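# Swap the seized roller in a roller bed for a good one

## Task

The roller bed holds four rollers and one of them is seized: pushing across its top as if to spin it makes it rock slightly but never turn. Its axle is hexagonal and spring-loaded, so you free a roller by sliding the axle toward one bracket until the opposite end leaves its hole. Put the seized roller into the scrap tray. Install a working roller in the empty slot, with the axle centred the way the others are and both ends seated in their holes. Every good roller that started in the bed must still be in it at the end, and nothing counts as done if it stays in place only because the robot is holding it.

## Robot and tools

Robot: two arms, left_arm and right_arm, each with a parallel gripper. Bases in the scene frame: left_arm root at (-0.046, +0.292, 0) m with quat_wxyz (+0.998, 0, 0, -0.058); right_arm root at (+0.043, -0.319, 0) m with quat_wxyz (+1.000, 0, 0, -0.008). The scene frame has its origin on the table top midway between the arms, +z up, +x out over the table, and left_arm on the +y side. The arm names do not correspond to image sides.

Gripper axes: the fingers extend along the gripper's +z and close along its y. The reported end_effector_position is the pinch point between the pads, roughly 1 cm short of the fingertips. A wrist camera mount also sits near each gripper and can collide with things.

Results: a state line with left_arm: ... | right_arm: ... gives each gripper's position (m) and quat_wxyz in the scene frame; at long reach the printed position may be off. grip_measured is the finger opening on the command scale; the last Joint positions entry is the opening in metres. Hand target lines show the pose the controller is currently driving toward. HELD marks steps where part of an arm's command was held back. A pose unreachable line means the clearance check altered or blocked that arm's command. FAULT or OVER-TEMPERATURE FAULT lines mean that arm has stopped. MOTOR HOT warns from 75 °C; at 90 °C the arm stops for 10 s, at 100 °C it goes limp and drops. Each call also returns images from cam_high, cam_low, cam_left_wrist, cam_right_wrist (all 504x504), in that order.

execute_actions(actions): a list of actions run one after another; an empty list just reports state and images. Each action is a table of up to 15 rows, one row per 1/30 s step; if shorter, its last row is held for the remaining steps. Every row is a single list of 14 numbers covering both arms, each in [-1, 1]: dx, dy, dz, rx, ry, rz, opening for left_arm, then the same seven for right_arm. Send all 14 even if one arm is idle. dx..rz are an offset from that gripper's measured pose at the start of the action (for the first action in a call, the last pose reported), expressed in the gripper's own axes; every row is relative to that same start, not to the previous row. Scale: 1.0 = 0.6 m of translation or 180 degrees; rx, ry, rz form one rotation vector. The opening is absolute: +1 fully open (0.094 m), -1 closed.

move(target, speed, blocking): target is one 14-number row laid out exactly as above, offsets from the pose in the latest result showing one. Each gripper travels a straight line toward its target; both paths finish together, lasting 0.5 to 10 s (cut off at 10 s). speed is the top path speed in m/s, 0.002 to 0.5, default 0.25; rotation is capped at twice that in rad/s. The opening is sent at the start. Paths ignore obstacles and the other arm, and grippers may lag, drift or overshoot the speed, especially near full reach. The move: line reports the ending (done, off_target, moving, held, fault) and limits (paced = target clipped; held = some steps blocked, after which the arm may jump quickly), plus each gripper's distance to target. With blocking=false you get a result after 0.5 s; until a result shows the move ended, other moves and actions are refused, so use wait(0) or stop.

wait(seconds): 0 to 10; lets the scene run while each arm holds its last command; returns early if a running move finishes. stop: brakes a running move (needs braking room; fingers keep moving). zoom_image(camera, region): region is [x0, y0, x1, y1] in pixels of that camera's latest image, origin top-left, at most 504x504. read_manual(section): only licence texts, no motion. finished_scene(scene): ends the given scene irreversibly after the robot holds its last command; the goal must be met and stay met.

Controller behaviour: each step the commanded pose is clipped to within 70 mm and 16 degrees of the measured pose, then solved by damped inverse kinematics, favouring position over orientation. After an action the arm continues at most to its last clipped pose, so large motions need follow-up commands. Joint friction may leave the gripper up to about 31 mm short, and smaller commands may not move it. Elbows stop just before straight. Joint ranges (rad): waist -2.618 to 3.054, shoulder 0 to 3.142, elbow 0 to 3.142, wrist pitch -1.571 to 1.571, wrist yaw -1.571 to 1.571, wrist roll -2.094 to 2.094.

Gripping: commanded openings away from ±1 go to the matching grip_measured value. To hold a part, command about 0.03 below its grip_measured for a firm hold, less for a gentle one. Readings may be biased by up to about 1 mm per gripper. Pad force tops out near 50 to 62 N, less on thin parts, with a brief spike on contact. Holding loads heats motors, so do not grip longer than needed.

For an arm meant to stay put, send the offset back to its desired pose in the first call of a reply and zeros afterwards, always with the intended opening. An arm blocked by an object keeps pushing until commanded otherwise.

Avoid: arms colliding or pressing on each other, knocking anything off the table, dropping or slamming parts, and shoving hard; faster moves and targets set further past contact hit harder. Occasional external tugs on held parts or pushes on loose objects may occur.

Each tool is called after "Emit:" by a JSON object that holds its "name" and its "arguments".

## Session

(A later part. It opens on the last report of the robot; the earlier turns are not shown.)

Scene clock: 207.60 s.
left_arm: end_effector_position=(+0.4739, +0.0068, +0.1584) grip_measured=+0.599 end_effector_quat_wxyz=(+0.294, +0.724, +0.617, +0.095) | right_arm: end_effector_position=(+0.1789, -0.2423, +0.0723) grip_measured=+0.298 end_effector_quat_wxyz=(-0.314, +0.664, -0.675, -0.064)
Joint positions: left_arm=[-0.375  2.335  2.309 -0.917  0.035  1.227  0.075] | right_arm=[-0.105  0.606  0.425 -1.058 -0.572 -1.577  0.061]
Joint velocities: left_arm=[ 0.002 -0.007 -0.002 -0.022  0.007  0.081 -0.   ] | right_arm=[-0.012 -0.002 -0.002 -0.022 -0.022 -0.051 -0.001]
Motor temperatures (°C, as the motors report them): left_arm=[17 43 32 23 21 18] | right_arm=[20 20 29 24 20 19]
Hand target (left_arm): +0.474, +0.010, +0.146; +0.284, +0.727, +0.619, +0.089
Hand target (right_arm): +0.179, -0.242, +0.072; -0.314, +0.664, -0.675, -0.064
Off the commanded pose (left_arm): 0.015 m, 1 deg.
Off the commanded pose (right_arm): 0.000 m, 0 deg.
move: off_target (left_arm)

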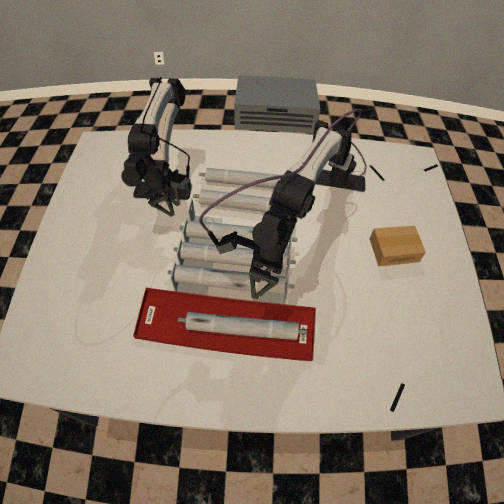

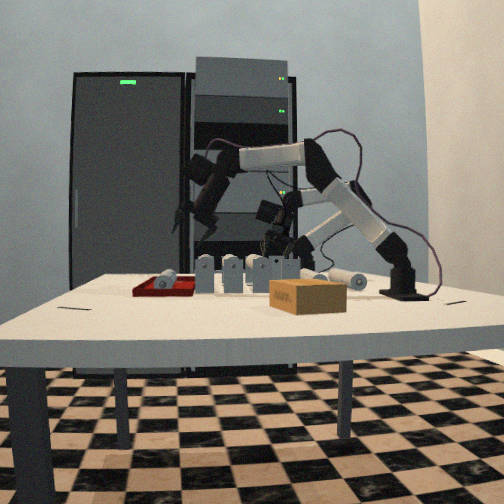

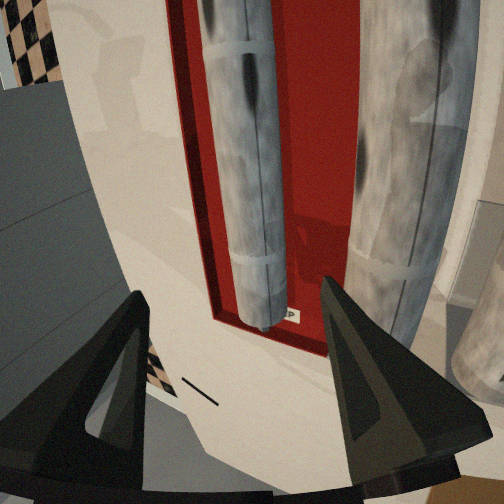

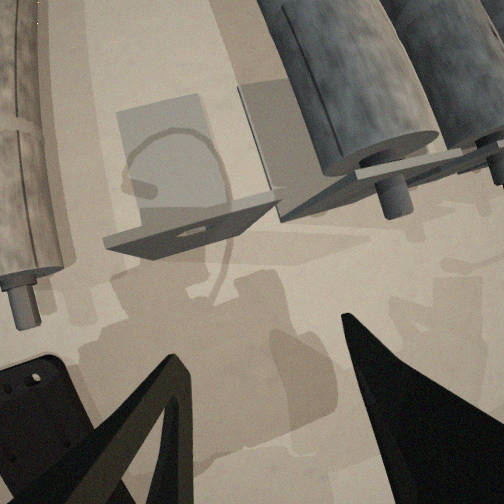

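Emit:
{"name": "move", "arguments": {"target": [-0.149,-0.533,-0.255,0.183,0.08,-0.01,0.5,0,0,0,0,0,0,0.3]}}

Scene clock: 212.97 s.
left_arm: end_effector_position=(+0.1142, -0.0231, +0.1339) grip_measured=+0.501 end_effector_quat_wxyz=(+0.013, +0.753, +0.658, -0.006) | right_arm: end_effector_position=(+0.1789, -0.2423, +0.0723) grip_measured=+0.298 end_effector_quat_wxyz=(-0.314, +0.664, -0.675, -0.064)
Joint positions: left_arm=[-0.981  1.861  1.673 -1.356  0.005  0.608  0.071] | right_arm=[-0.105  0.606  0.425 -1.058 -0.572 -1.577  0.061]
Joint velocities: left_arm=[-0.017 -0.032  0.007 -0.051  0.007 -0.037 -0.   ] | right_arm=[ 0.012 -0.017  0.007 -0.051 -0.081  0.007  0.   ]
Motor temperatures (°C, as the motors report them): left_arm=[17 44 31 23 21 18] | right_arm=[20 20 29 24 20 19]
Hand target (left_arm): +0.108, -0.016, +0.132; -0.002, +0.749, +0.663, -0.008
Hand target (right_arm): +0.179, -0.242, +0.072; -0.314, +0.664, -0.675, -0.064
Off the commanded pose (left_arm): 0.015 m, 2 deg.
Off the commanded pose (right_arm): 0.000 m, 0 deg.
move: off_target (left_arm)

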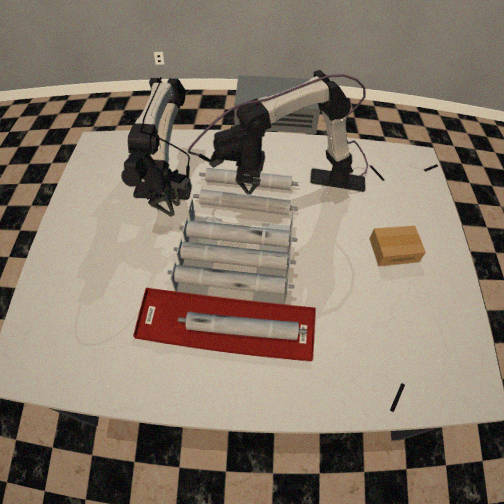

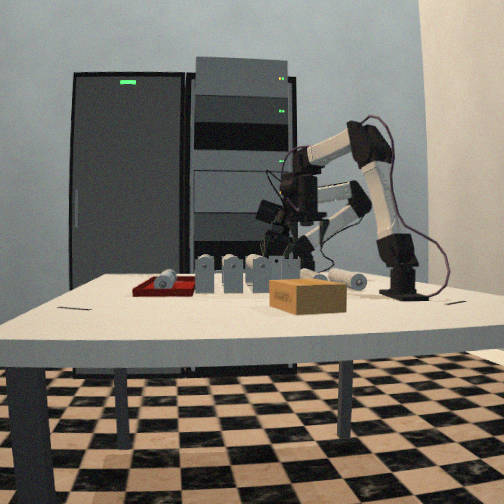

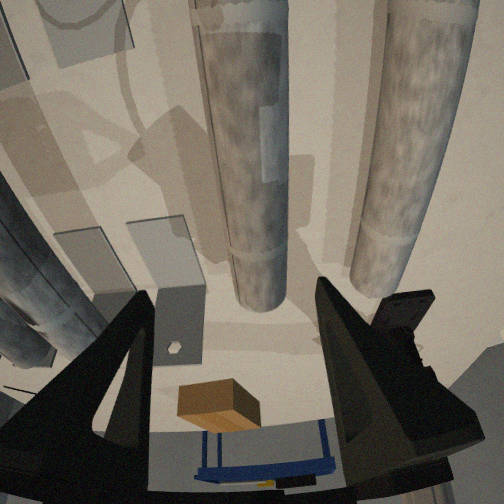

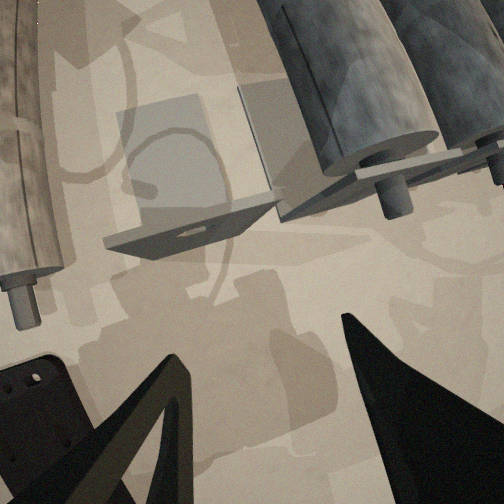

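Emit:
{"name": "move", "arguments": {"target": [0,-0.015,0.185,0,0,0,0.5,0,0,0,0,0,0,0.3], "speed": 0.1}}

Emit:
{"name": "move", "arguments": {"target": [0,0,0,0,0,0,-0.1,0,0,0,0,0,0,0.3]}}

Emit:
{"name": "move", "arguments": {"target": [0,0,-0.22,0,0,0,-0.1,0,0,0,0,0,0,0.3], "speed": 0.1}}

Emit:
{"name": "move", "arguments": {"target": [0.07,0.15,0,0,0.06,0,-0.1,0,0,0,0,0,0,0.3], "speed": 0.1}}

Scene clock: 217.93 s.
left_arm: end_effector_position=(+0.1116, -0.0252, +0.0335) grip_measured=+0.501 end_effector_quat_wxyz=(+0.025, +0.753, +0.658, -0.009) | right_arm: end_effector_position=(+0.1789, -0.2423, +0.0723) grip_measured=+0.298 end_effector_quat_wxyz=(-0.314, +0.664, -0.675, -0.064)
Joint positions: left_arm=[-0.99   1.896  1.313 -0.936  0.006  0.599  0.071] | right_arm=[-0.105  0.606  0.425 -1.058 -0.572 -1.577  0.061]
Joint velocities: left_arm=[-0.007 -0.012 -0.012  0.037 -0.007  0.007  0.   ] | right_arm=[-0.017  0.002  0.002  0.007 -0.022  0.066 -0.001]
Motor temperatures (°C, as the motors report them): left_arm=[17 43 31 22 21 18] | right_arm=[20 20 29 24 20 19]
Hand target (left_arm): +0.106, -0.023, +0.023; +0.012, +0.753, +0.658, -0.006
Hand target (right_arm): +0.179, -0.242, +0.072; -0.314, +0.664, -0.675, -0.064
Off the commanded pose (left_arm): 0.012 m, 1 deg.
Off the commanded pose (right_arm): 0.000 m, 0 deg.
move: off_target (left_arm)

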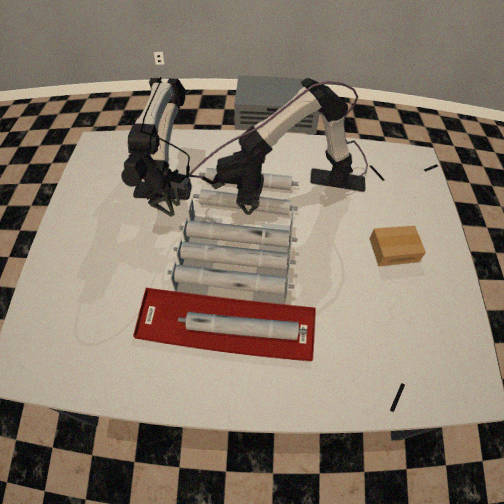

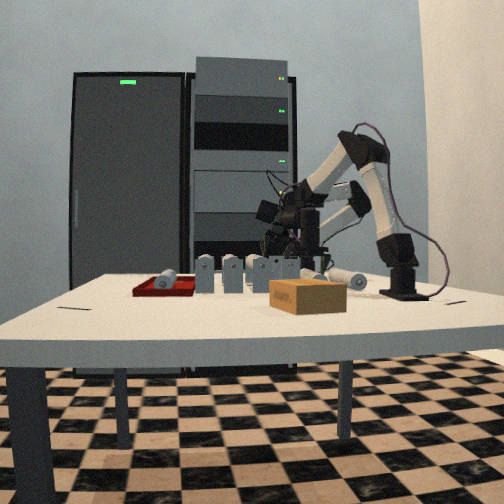

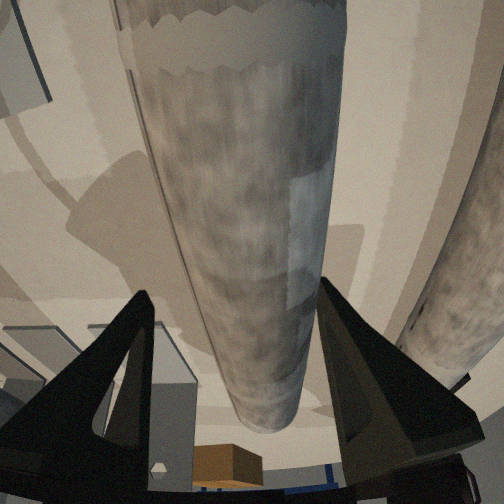

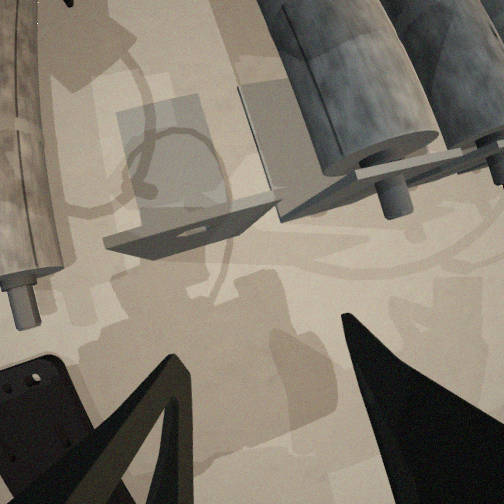

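Scene clock: 218.43 s.
left_arm: end_effector_position=(+0.1081, -0.0244, +0.0335) grip_measured=-0.003 end_effector_quat_wxyz=(+0.019, +0.754, +0.656, -0.014) | right_arm: end_effector_position=(+0.1789, -0.2423, +0.0723) grip_measured=+0.298 end_effector_quat_wxyz=(-0.314, +0.664, -0.675, -0.064)
Joint positions: left_arm=[-0.992  1.896  1.313 -0.945  0.018  0.6    0.047] | right_arm=[-0.105  0.606  0.425 -1.058 -0.572 -1.577  0.061]
Joint velocities: left_arm=[-0.007  0.002 -0.017  0.007  0.007 -0.037  0.   ] | right_arm=[-0.007 -0.002  0.002  0.022  0.007 -0.037 -0.001]
Motor temperatures (°C, as the motors report them): left_arm=[17 43 31 22 21 18] | right_arm=[20 20 29 24 20 19]
Hand target (left_arm): +0.112, -0.025, +0.034; +0.025, +0.753, +0.658, -0.010
Hand target (right_arm): +0.179, -0.242, +0.072; -0.314, +0.664, -0.675, -0.064
Off the commanded pose (left_arm): 0.004 m, 1 deg.
Off the commanded pose (right_arm): 0.000 m, 0 deg.
move: done

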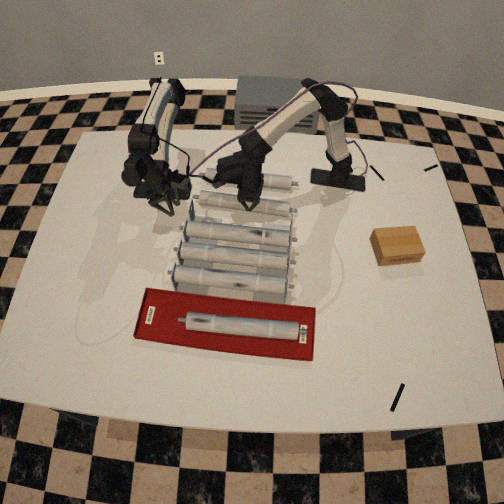

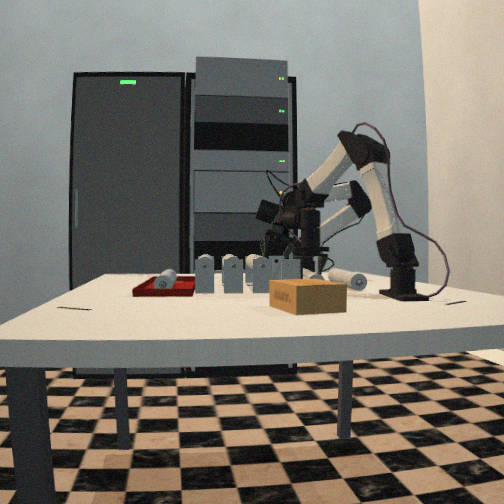

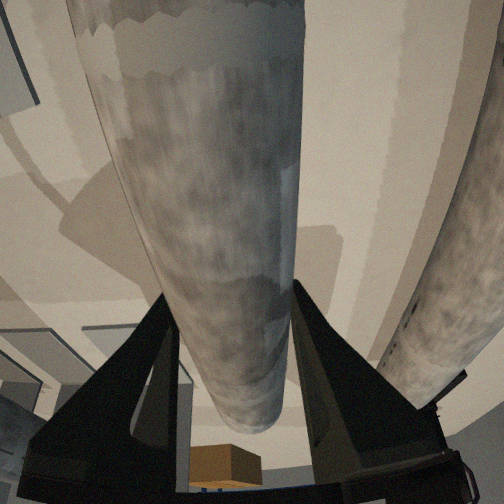

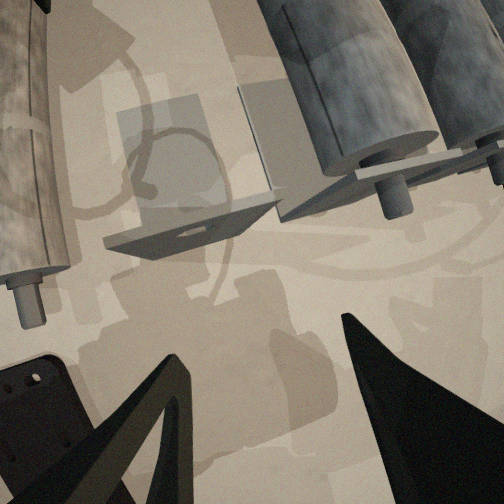

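Scene clock: 220.33 s.
left_arm: end_effector_position=(+0.1048, -0.0173, +0.1456) grip_measured=-0.003 end_effector_quat_wxyz=(-0.008, +0.754, +0.657, -0.006) | right_arm: end_effector_position=(+0.1789, -0.2423, +0.0723) grip_measured=+0.298 end_effector_quat_wxyz=(-0.314, +0.664, -0.675, -0.064)
Joint positions: left_arm=[-0.992  1.867  1.727 -1.445  0.017  0.6    0.047] | right_arm=[-0.105  0.606  0.425 -1.058 -0.572 -1.577  0.061]
Joint velocities: left_arm=[-0.007 -0.002 -0.012 -0.007 -0.051 -0.007 -0.   ] | right_arm=[ 0.007  0.002 -0.007 -0.037 -0.037 -0.022 -0.001]
Motor temperatures (°C, as the motors report them): left_arm=[17 43 31 22 21 18] | right_arm=[20 20 29 24 20 19]
Hand target (left_arm): +0.107, -0.020, +0.165; +0.019, +0.754, +0.656, -0.014
Hand target (right_arm): +0.179, -0.242, +0.072; -0.314, +0.664, -0.675, -0.064
Off the commanded pose (left_arm): 0.020 m, 3 deg.
Off the commanded pose (right_arm): 0.000 m, 0 deg.
move: off_target (left_arm)

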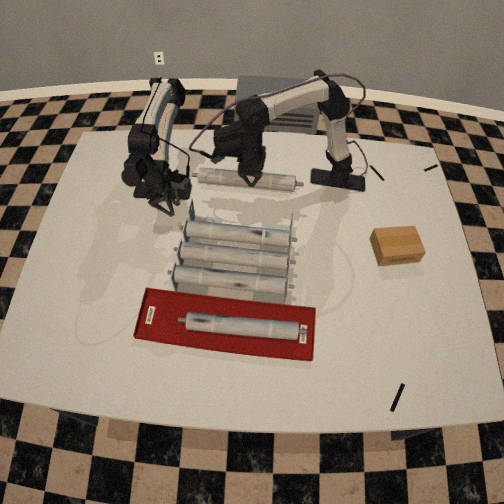

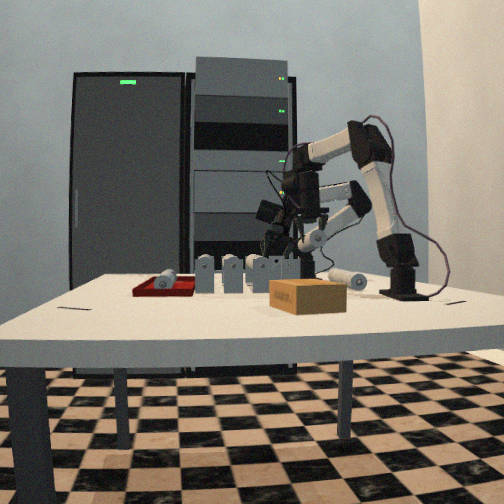

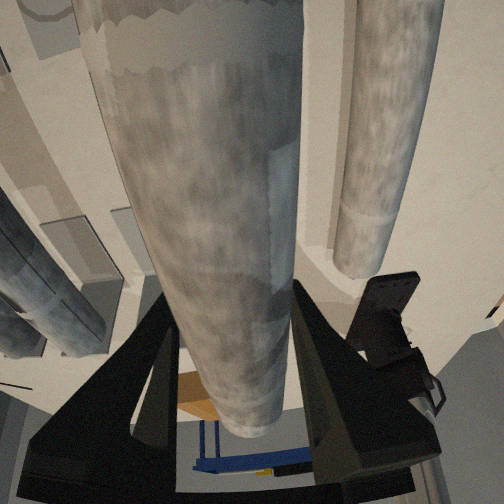

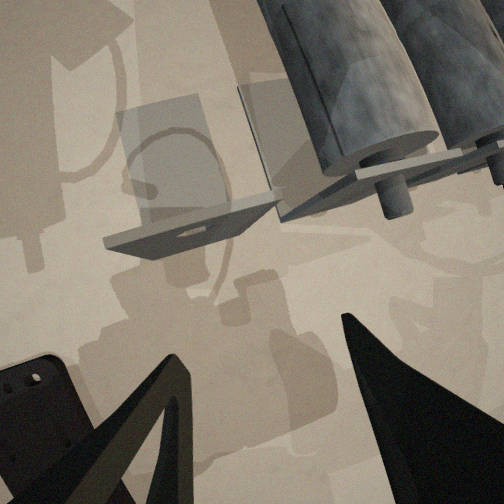

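Scene clock: 221.73 s.
left_arm: end_effector_position=(+0.1964, +0.0111, +0.1296) grip_measured=-0.003 end_effector_quat_wxyz=(-0.043, +0.751, +0.657, +0.058) | right_arm: end_effector_position=(+0.1789, -0.2423, +0.0723) grip_measured=+0.298 end_effector_quat_wxyz=(-0.314, +0.664, -0.675, -0.064)
Joint positions: left_arm=[-0.793  2.055  1.919 -1.527 -0.11   0.789  0.047] | right_arm=[-0.105  0.606  0.425 -1.058 -0.572 -1.577  0.061]
Joint velocities: left_arm=[-0.012  0.007  0.002  0.095  0.037 -0.007 -0.001] | right_arm=[-0.007  0.002 -0.007 -0.037 -0.022 -0.022 -0.   ]
Motor temperatures (°C, as the motors report them): left_arm=[17 43 31 22 21 18] | right_arm=[20 20 29 24 20 19]
Hand target (left_arm): +0.200, +0.013, +0.143; -0.033, +0.754, +0.653, +0.065
Hand target (right_arm): +0.179, -0.242, +0.072; -0.314, +0.664, -0.675, -0.064
Off the commanded pose (left_arm): 0.015 m, 3 deg.
Off the commanded pose (right_arm): 0.000 m, 0 deg.
joint sent to its limit (left arm) — the command would take joint 4 (wrist pitch) past its lower limit, so that joint was sent only as far as its limit.
move: off_target (left_arm)

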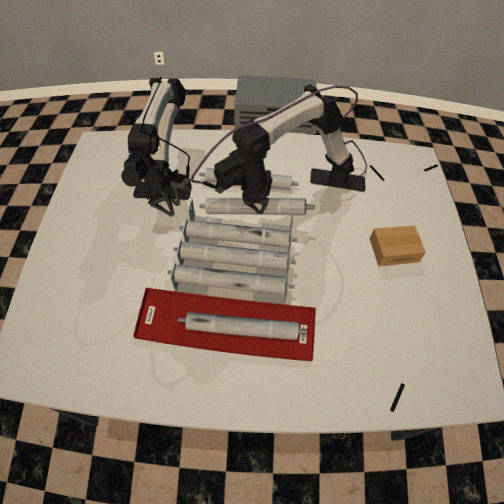

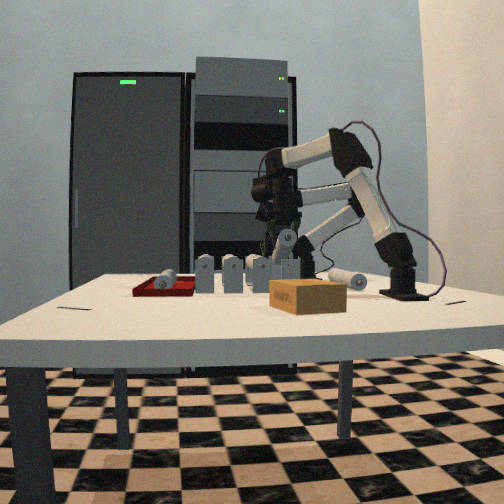

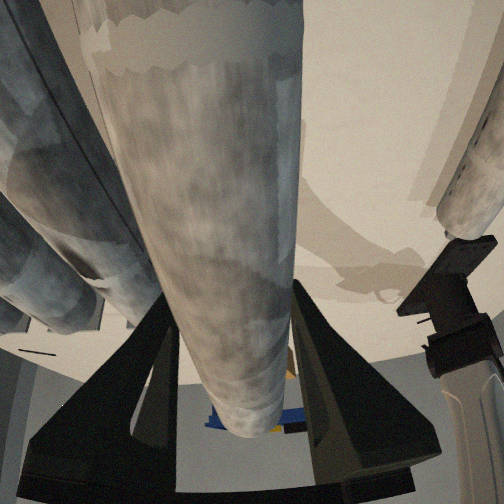

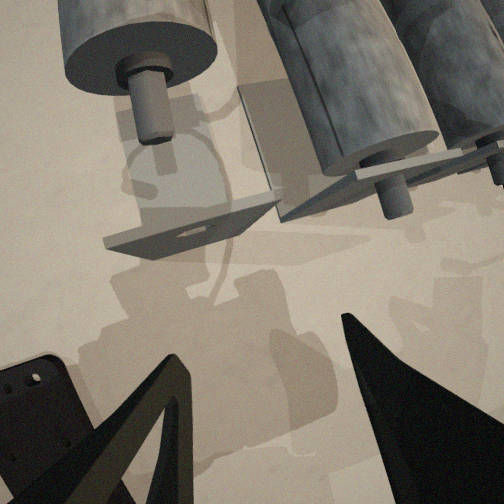

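Emit:
{"name": "move", "arguments": {"target": [0,0,0.045,0,0.02,0,-0.1,0,0,0,0,0,0,0.3], "speed": 0.05}}

Emit:
{"name": "move", "arguments": {"target": [-0.09,0,0,0,0,0,-0.1,0,0,0,0,0,0,0.3], "speed": 0.04}}

Scene clock: 225.50 s.
left_arm: end_effector_position=(+0.1975, +0.0148, +0.0980) grip_measured=-0.003 end_effector_quat_wxyz=(-0.068, +0.748, +0.657, +0.069) | right_arm: end_effector_position=(+0.1789, -0.2423, +0.0723) grip_measured=+0.298 end_effector_quat_wxyz=(-0.314, +0.664, -0.675, -0.064)
Joint positions: left_arm=[-0.793  2.094  1.845 -1.466 -0.129  0.782  0.047] | right_arm=[-0.105  0.606  0.425 -1.058 -0.572 -1.577  0.061]
Joint velocities: left_arm=[-0.012 -0.002 -0.017 -0.007  0.022 -0.037 -0.001] | right_arm=[ 0.007 -0.017 -0.027 -0.051  0.007 -0.007  0.   ]
Motor temperatures (°C, as the motors report them): left_arm=[17 44 32 22 21 18] | right_arm=[20 20 30 24 20 19]
Hand target (left_arm): +0.197, +0.015, +0.103; -0.064, +0.748, +0.655, +0.081
Hand target (right_arm): +0.179, -0.242, +0.072; -0.314, +0.664, -0.675, -0.064
Off the commanded pose (left_arm): 0.005 m, 2 deg.
Off the commanded pose (right_arm): 0.000 m, 0 deg.
move: done

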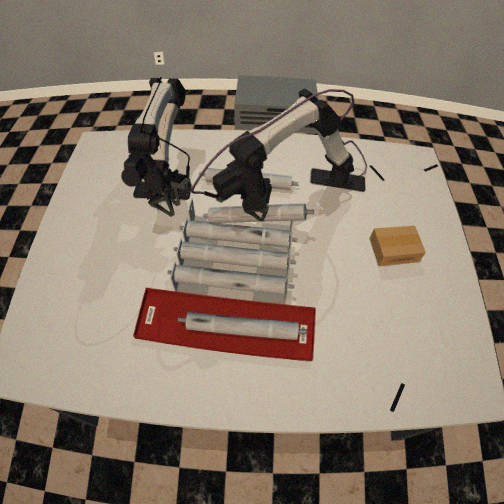

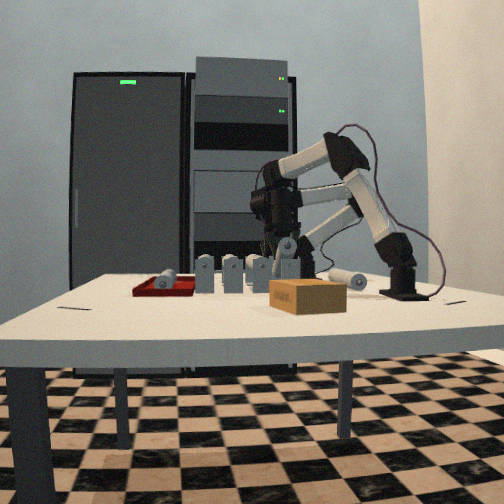

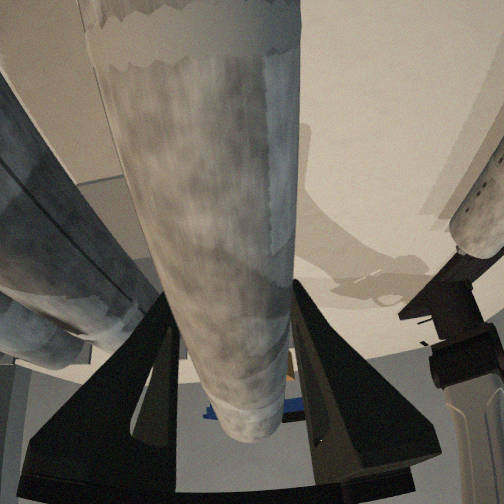

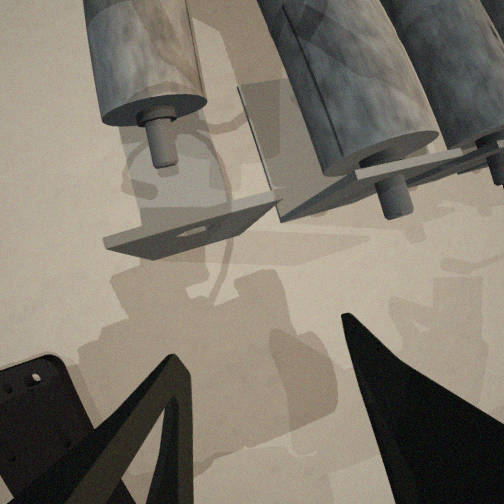

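Scene clock: 227.10 s.
left_arm: end_effector_position=(+0.1958, -0.0204, +0.0850) grip_measured=-0.003 end_effector_quat_wxyz=(-0.086, +0.744, +0.658, +0.077) | right_arm: end_effector_position=(+0.1789, -0.2423, +0.0723) grip_measured=+0.298 end_effector_quat_wxyz=(-0.314, +0.664, -0.675, -0.064)
Joint positions: left_arm=[-0.852  2.266  2.061 -1.556 -0.131  0.711  0.047] | right_arm=[-0.105  0.606  0.425 -1.058 -0.572 -1.577  0.061]
Joint velocities: left_arm=[-0.022  0.002 -0.017  0.051 -0.066 -0.022  0.   ] | right_arm=[-0.007  0.007  0.017 -0.022  0.022  0.022 -0.   ]
Motor temperatures (°C, as the motors report them): left_arm=[17 44 32 21 21 18] | right_arm=[20 20 30 24 20 19]
Hand target (left_arm): +0.190, -0.037, +0.087; -0.068, +0.748, +0.656, +0.067
Hand target (right_arm): +0.179, -0.242, +0.072; -0.314, +0.664, -0.675, -0.064
Off the commanded pose (left_arm): 0.018 m, 2 deg.
Off the commanded pose (right_arm): 0.000 m, 0 deg.
move: off_target (left_arm)

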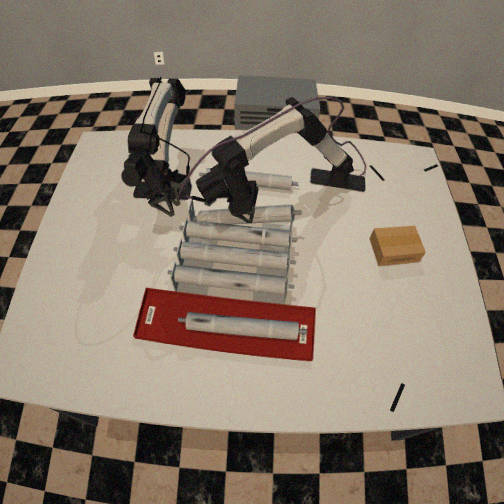

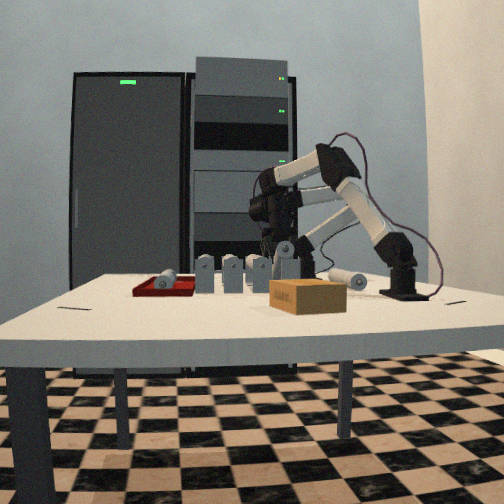

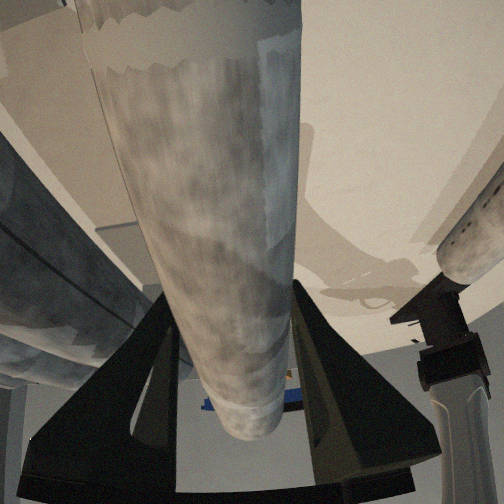

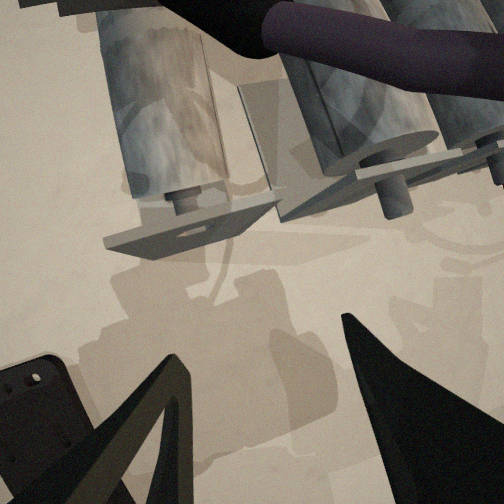

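Emit:
{"name": "move", "arguments": {"target": [-0.03,0,-0.05,0,-0.03,0,-0.1,0,0,0,0,0,0,0.3], "speed": 0.02}}

Scene clock: 231.57 s.
left_arm: end_effector_position=(+0.2001, -0.0256, +0.0914) grip_measured=-0.003 end_effector_quat_wxyz=(-0.072, +0.750, +0.653, +0.076) | right_arm: end_effector_position=(+0.1789, -0.2423, +0.0723) grip_measured=+0.298 end_effector_quat_wxyz=(-0.314, +0.664, -0.675, -0.064)
Joint positions: left_arm=[-0.852  2.266  2.091 -1.556 -0.135  0.73   0.047] | right_arm=[-0.105  0.606  0.425 -1.058 -0.572 -1.577  0.061]
Joint velocities: left_arm=[ 0.007  0.002 -0.002  0.007  0.007  0.051 -0.001] | right_arm=[-0.017 -0.002 -0.002  0.11  -0.007  0.037 -0.001]
Motor temperatures (°C, as the motors report them): left_arm=[17 45 32 21 21 18] | right_arm=[20 20 30 24 20 19]
Hand target (left_arm): +0.193, -0.044, +0.110; -0.038, +0.749, +0.660, +0.041
Hand target (right_arm): +0.179, -0.242, +0.072; -0.314, +0.664, -0.675, -0.064
Off the commanded pose (left_arm): 0.027 m, 5 deg.
Off the commanded pose (right_arm): 0.000 m, 0 deg.
joint sent to its limit (left arm) — the command would take joint 4 (wrist pitch) past its lower limit, so that joint was sent only as far as its limit.
move: off_target (left_arm)

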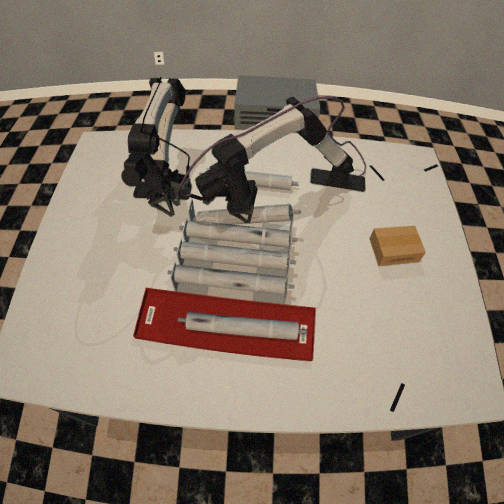

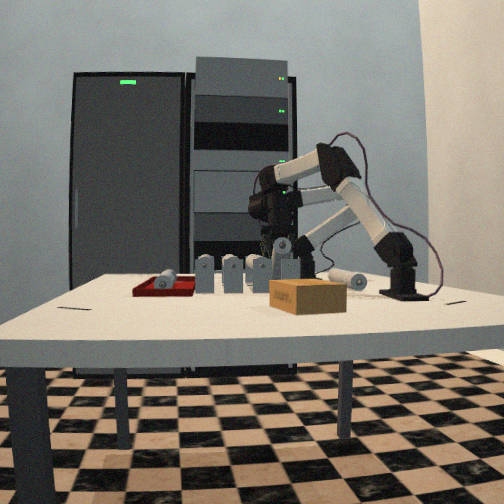

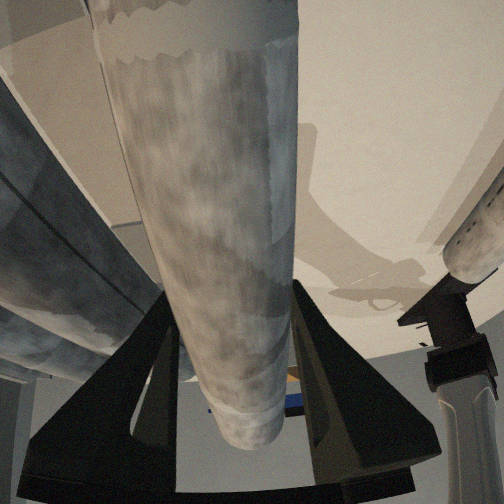

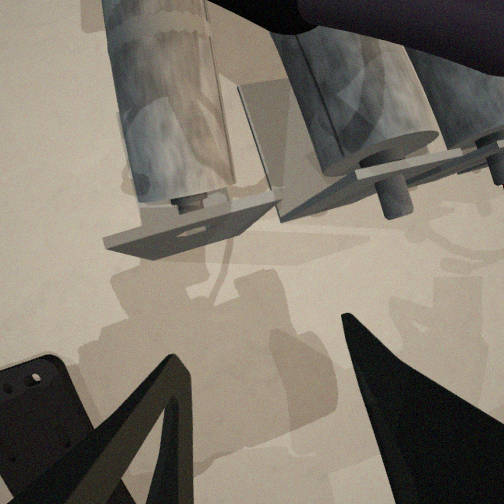

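Emit:
{"name": "move", "arguments": {"target": [0.03,0,-0.1,0,-0.14,0,-0.1,0,0,0,0,0,0,0.3], "speed": 0.06}}

Scene clock: 240.27 s.
left_arm: end_effector_position=(+0.2002, -0.0146, +0.1352) grip_measured=-0.003 end_effector_quat_wxyz=(+0.034, +0.750, +0.657, -0.066) | right_arm: end_effector_position=(+0.1789, -0.2423, +0.0723) grip_measured=+0.298 end_effector_quat_wxyz=(-0.314, +0.664, -0.675, -0.064)
Joint positions: left_arm=[-0.719  1.984  1.838 -1.36   0.134  0.862  0.047] | right_arm=[-0.105  0.606  0.425 -1.058 -0.572 -1.577  0.061]
Joint velocities: left_arm=[-0.002 -0.002 -0.002 -0.051 -0.095  0.007 -0.   ] | right_arm=[-0.022  0.007  0.012  0.022 -0.051 -0.022  0.   ]
Motor temperatures (°C, as the motors report them): left_arm=[17 48 33 21 21 18] | right_arm=[20 20 30 24 20 19]
Hand target (left_arm): +0.202, -0.021, +0.156; +0.074, +0.751, +0.651, -0.086
Hand target (right_arm): +0.179, -0.242, +0.072; -0.314, +0.664, -0.675, -0.064
Off the commanded pose (left_arm): 0.020 m, 5 deg.
Off the commanded pose (right_arm): 0.000 m, 0 deg.
move: off_target (left_arm)

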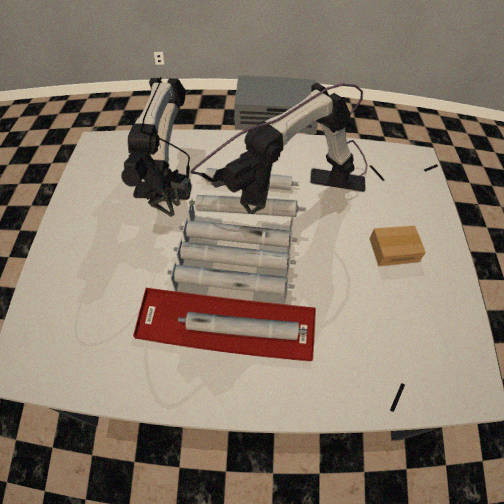

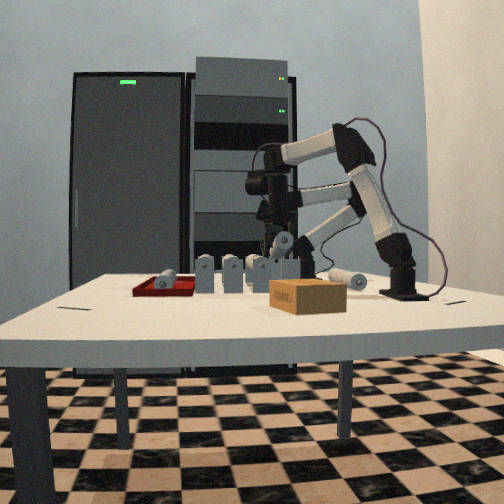

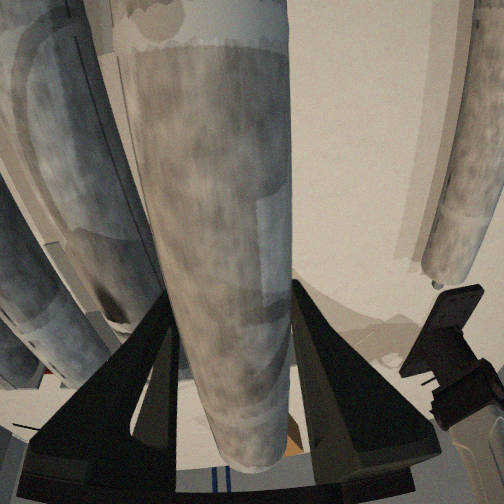

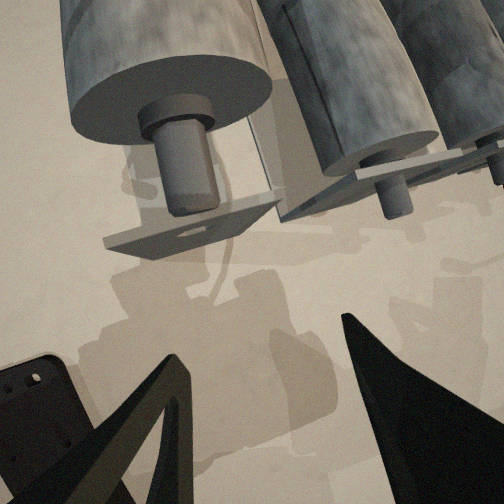

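Emit:
{"name": "move", "arguments": {"target": [-0.08,-0.025,0.0,0,-0.08,0,-0.1,0,0,0,0,0,0,0.3], "speed": 0.06}}

Emit:
{"name": "move", "arguments": {"target": [0,0,0.05,0,0,0,-0.1,0,0,0,0,0,0,0.3], "speed": 0.04}}

Emit:
{"name": "zoom_image", "arguments": {"camera": "cam_low", "region": [180, 200, 380, 300]}}

Scene clock: 245.80 s.
left_arm: end_effector_position=(+0.1871, -0.0118, +0.1162) grip_measured=-0.003 end_effector_quat_wxyz=(+0.031, +0.730, +0.677, -0.090) | right_arm: end_effector_position=(+0.1789, -0.2423, +0.0723) grip_measured=+0.298 end_effector_quat_wxyz=(-0.314, +0.664, -0.675, -0.064)
Joint positions: left_arm=[-0.719  1.935  1.69  -1.26   0.18   0.803  0.047] | right_arm=[-0.105  0.606  0.425 -1.058 -0.572 -1.577  0.061]
Joint velocities: left_arm=[-0.027 -0.007 -0.017  0.037  0.051 -0.007  0.001] | right_arm=[ 0.002  0.002 -0.002  0.037 -0.037 -0.037 -0.   ]
Motor temperatures (°C, as the motors report them): left_arm=[17 49 33 21 21 18] | right_arm=[20 20 30 24 20 19]
Hand target (left_arm): +0.177, -0.054, +0.147; +0.109, +0.741, +0.644, -0.158
Hand target (right_arm): +0.179, -0.242, +0.072; -0.314, +0.664, -0.675, -0.064
Off the commanded pose (left_arm): 0.055 m, 13 deg.
Off the commanded pose (right_arm): 0.000 m, 0 deg.
move: off_target (left_arm)

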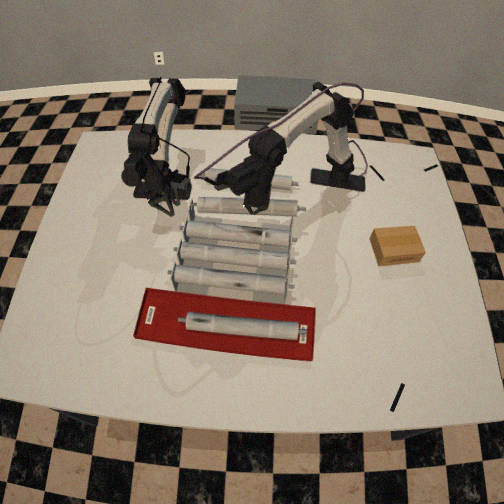

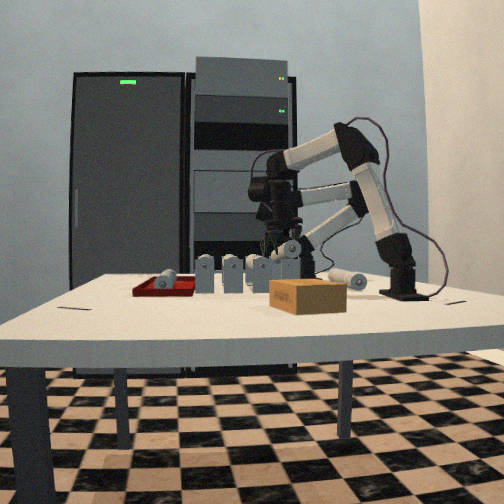

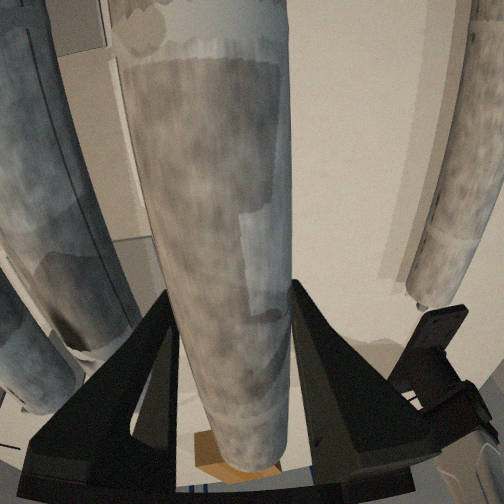

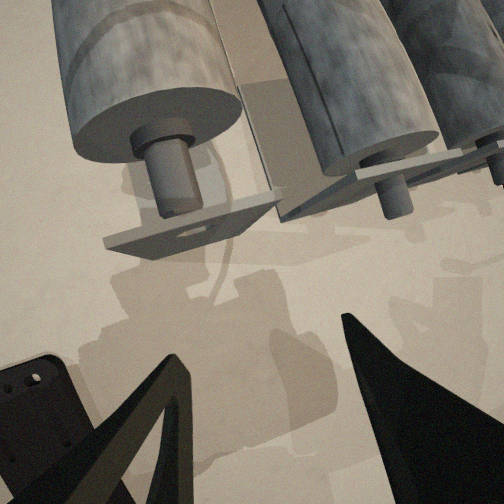

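Scene clock: 246.77 s.
left_arm: end_effector_position=(+0.1849, -0.0046, +0.0887) grip_measured=-0.003 end_effector_quat_wxyz=(+0.012, +0.728, +0.681, -0.079) | right_arm: end_effector_position=(+0.1789, -0.2423, +0.0723) grip_measured=+0.298 end_effector_quat_wxyz=(-0.314, +0.664, -0.675, -0.064)
Joint positions: left_arm=[-0.721  1.952  1.608 -1.2    0.158  0.799  0.047] | right_arm=[-0.105  0.606  0.425 -1.058 -0.572 -1.577  0.061]
Joint velocities: left_arm=[-0.002  0.017  0.012  0.066 -0.051 -0.081 -0.001] | right_arm=[-0.007  0.012 -0.022 -0.022 -0.037 -0.007 -0.001]
Motor temperatures (°C, as the motors report them): left_arm=[17 49 33 21 21 18] | right_arm=[20 20 30 24 20 19]
Hand target (left_arm): +0.184, -0.016, +0.087; +0.030, +0.730, +0.677, -0.091
Hand target (right_arm): +0.179, -0.242, +0.072; -0.314, +0.664, -0.675, -0.064
Off the commanded pose (left_arm): 0.012 m, 3 deg.
Off the commanded pose (right_arm): 0.000 m, 0 deg.
move: off_target (left_arm)

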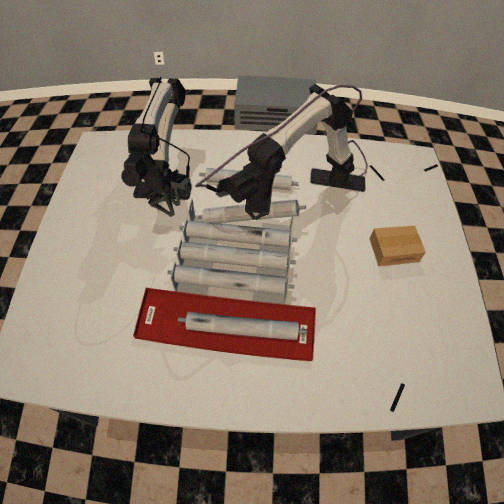

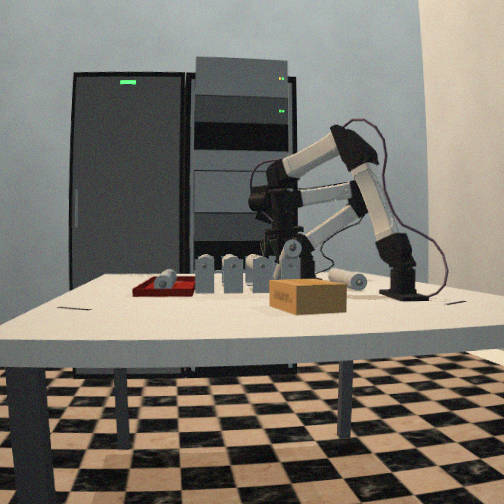

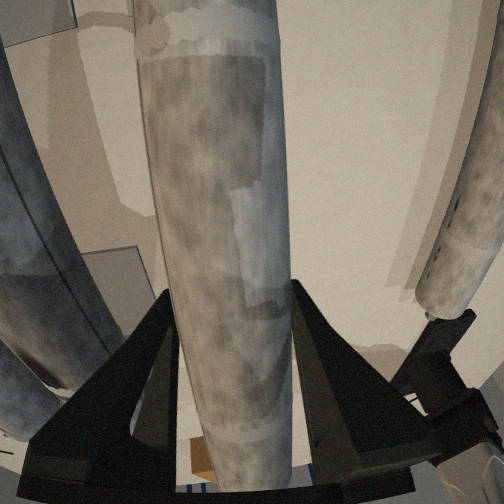

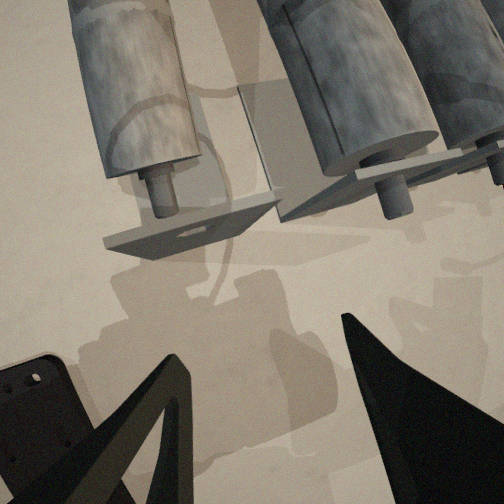

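Region (180, 200, 380, 300) of cam_low's 504x504 image, scaled by 2.520, with more detail than that image has.

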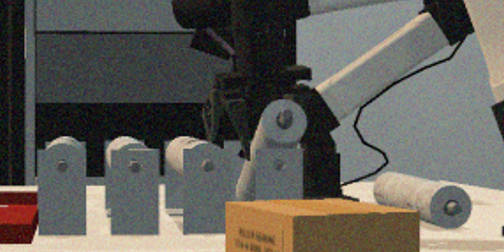

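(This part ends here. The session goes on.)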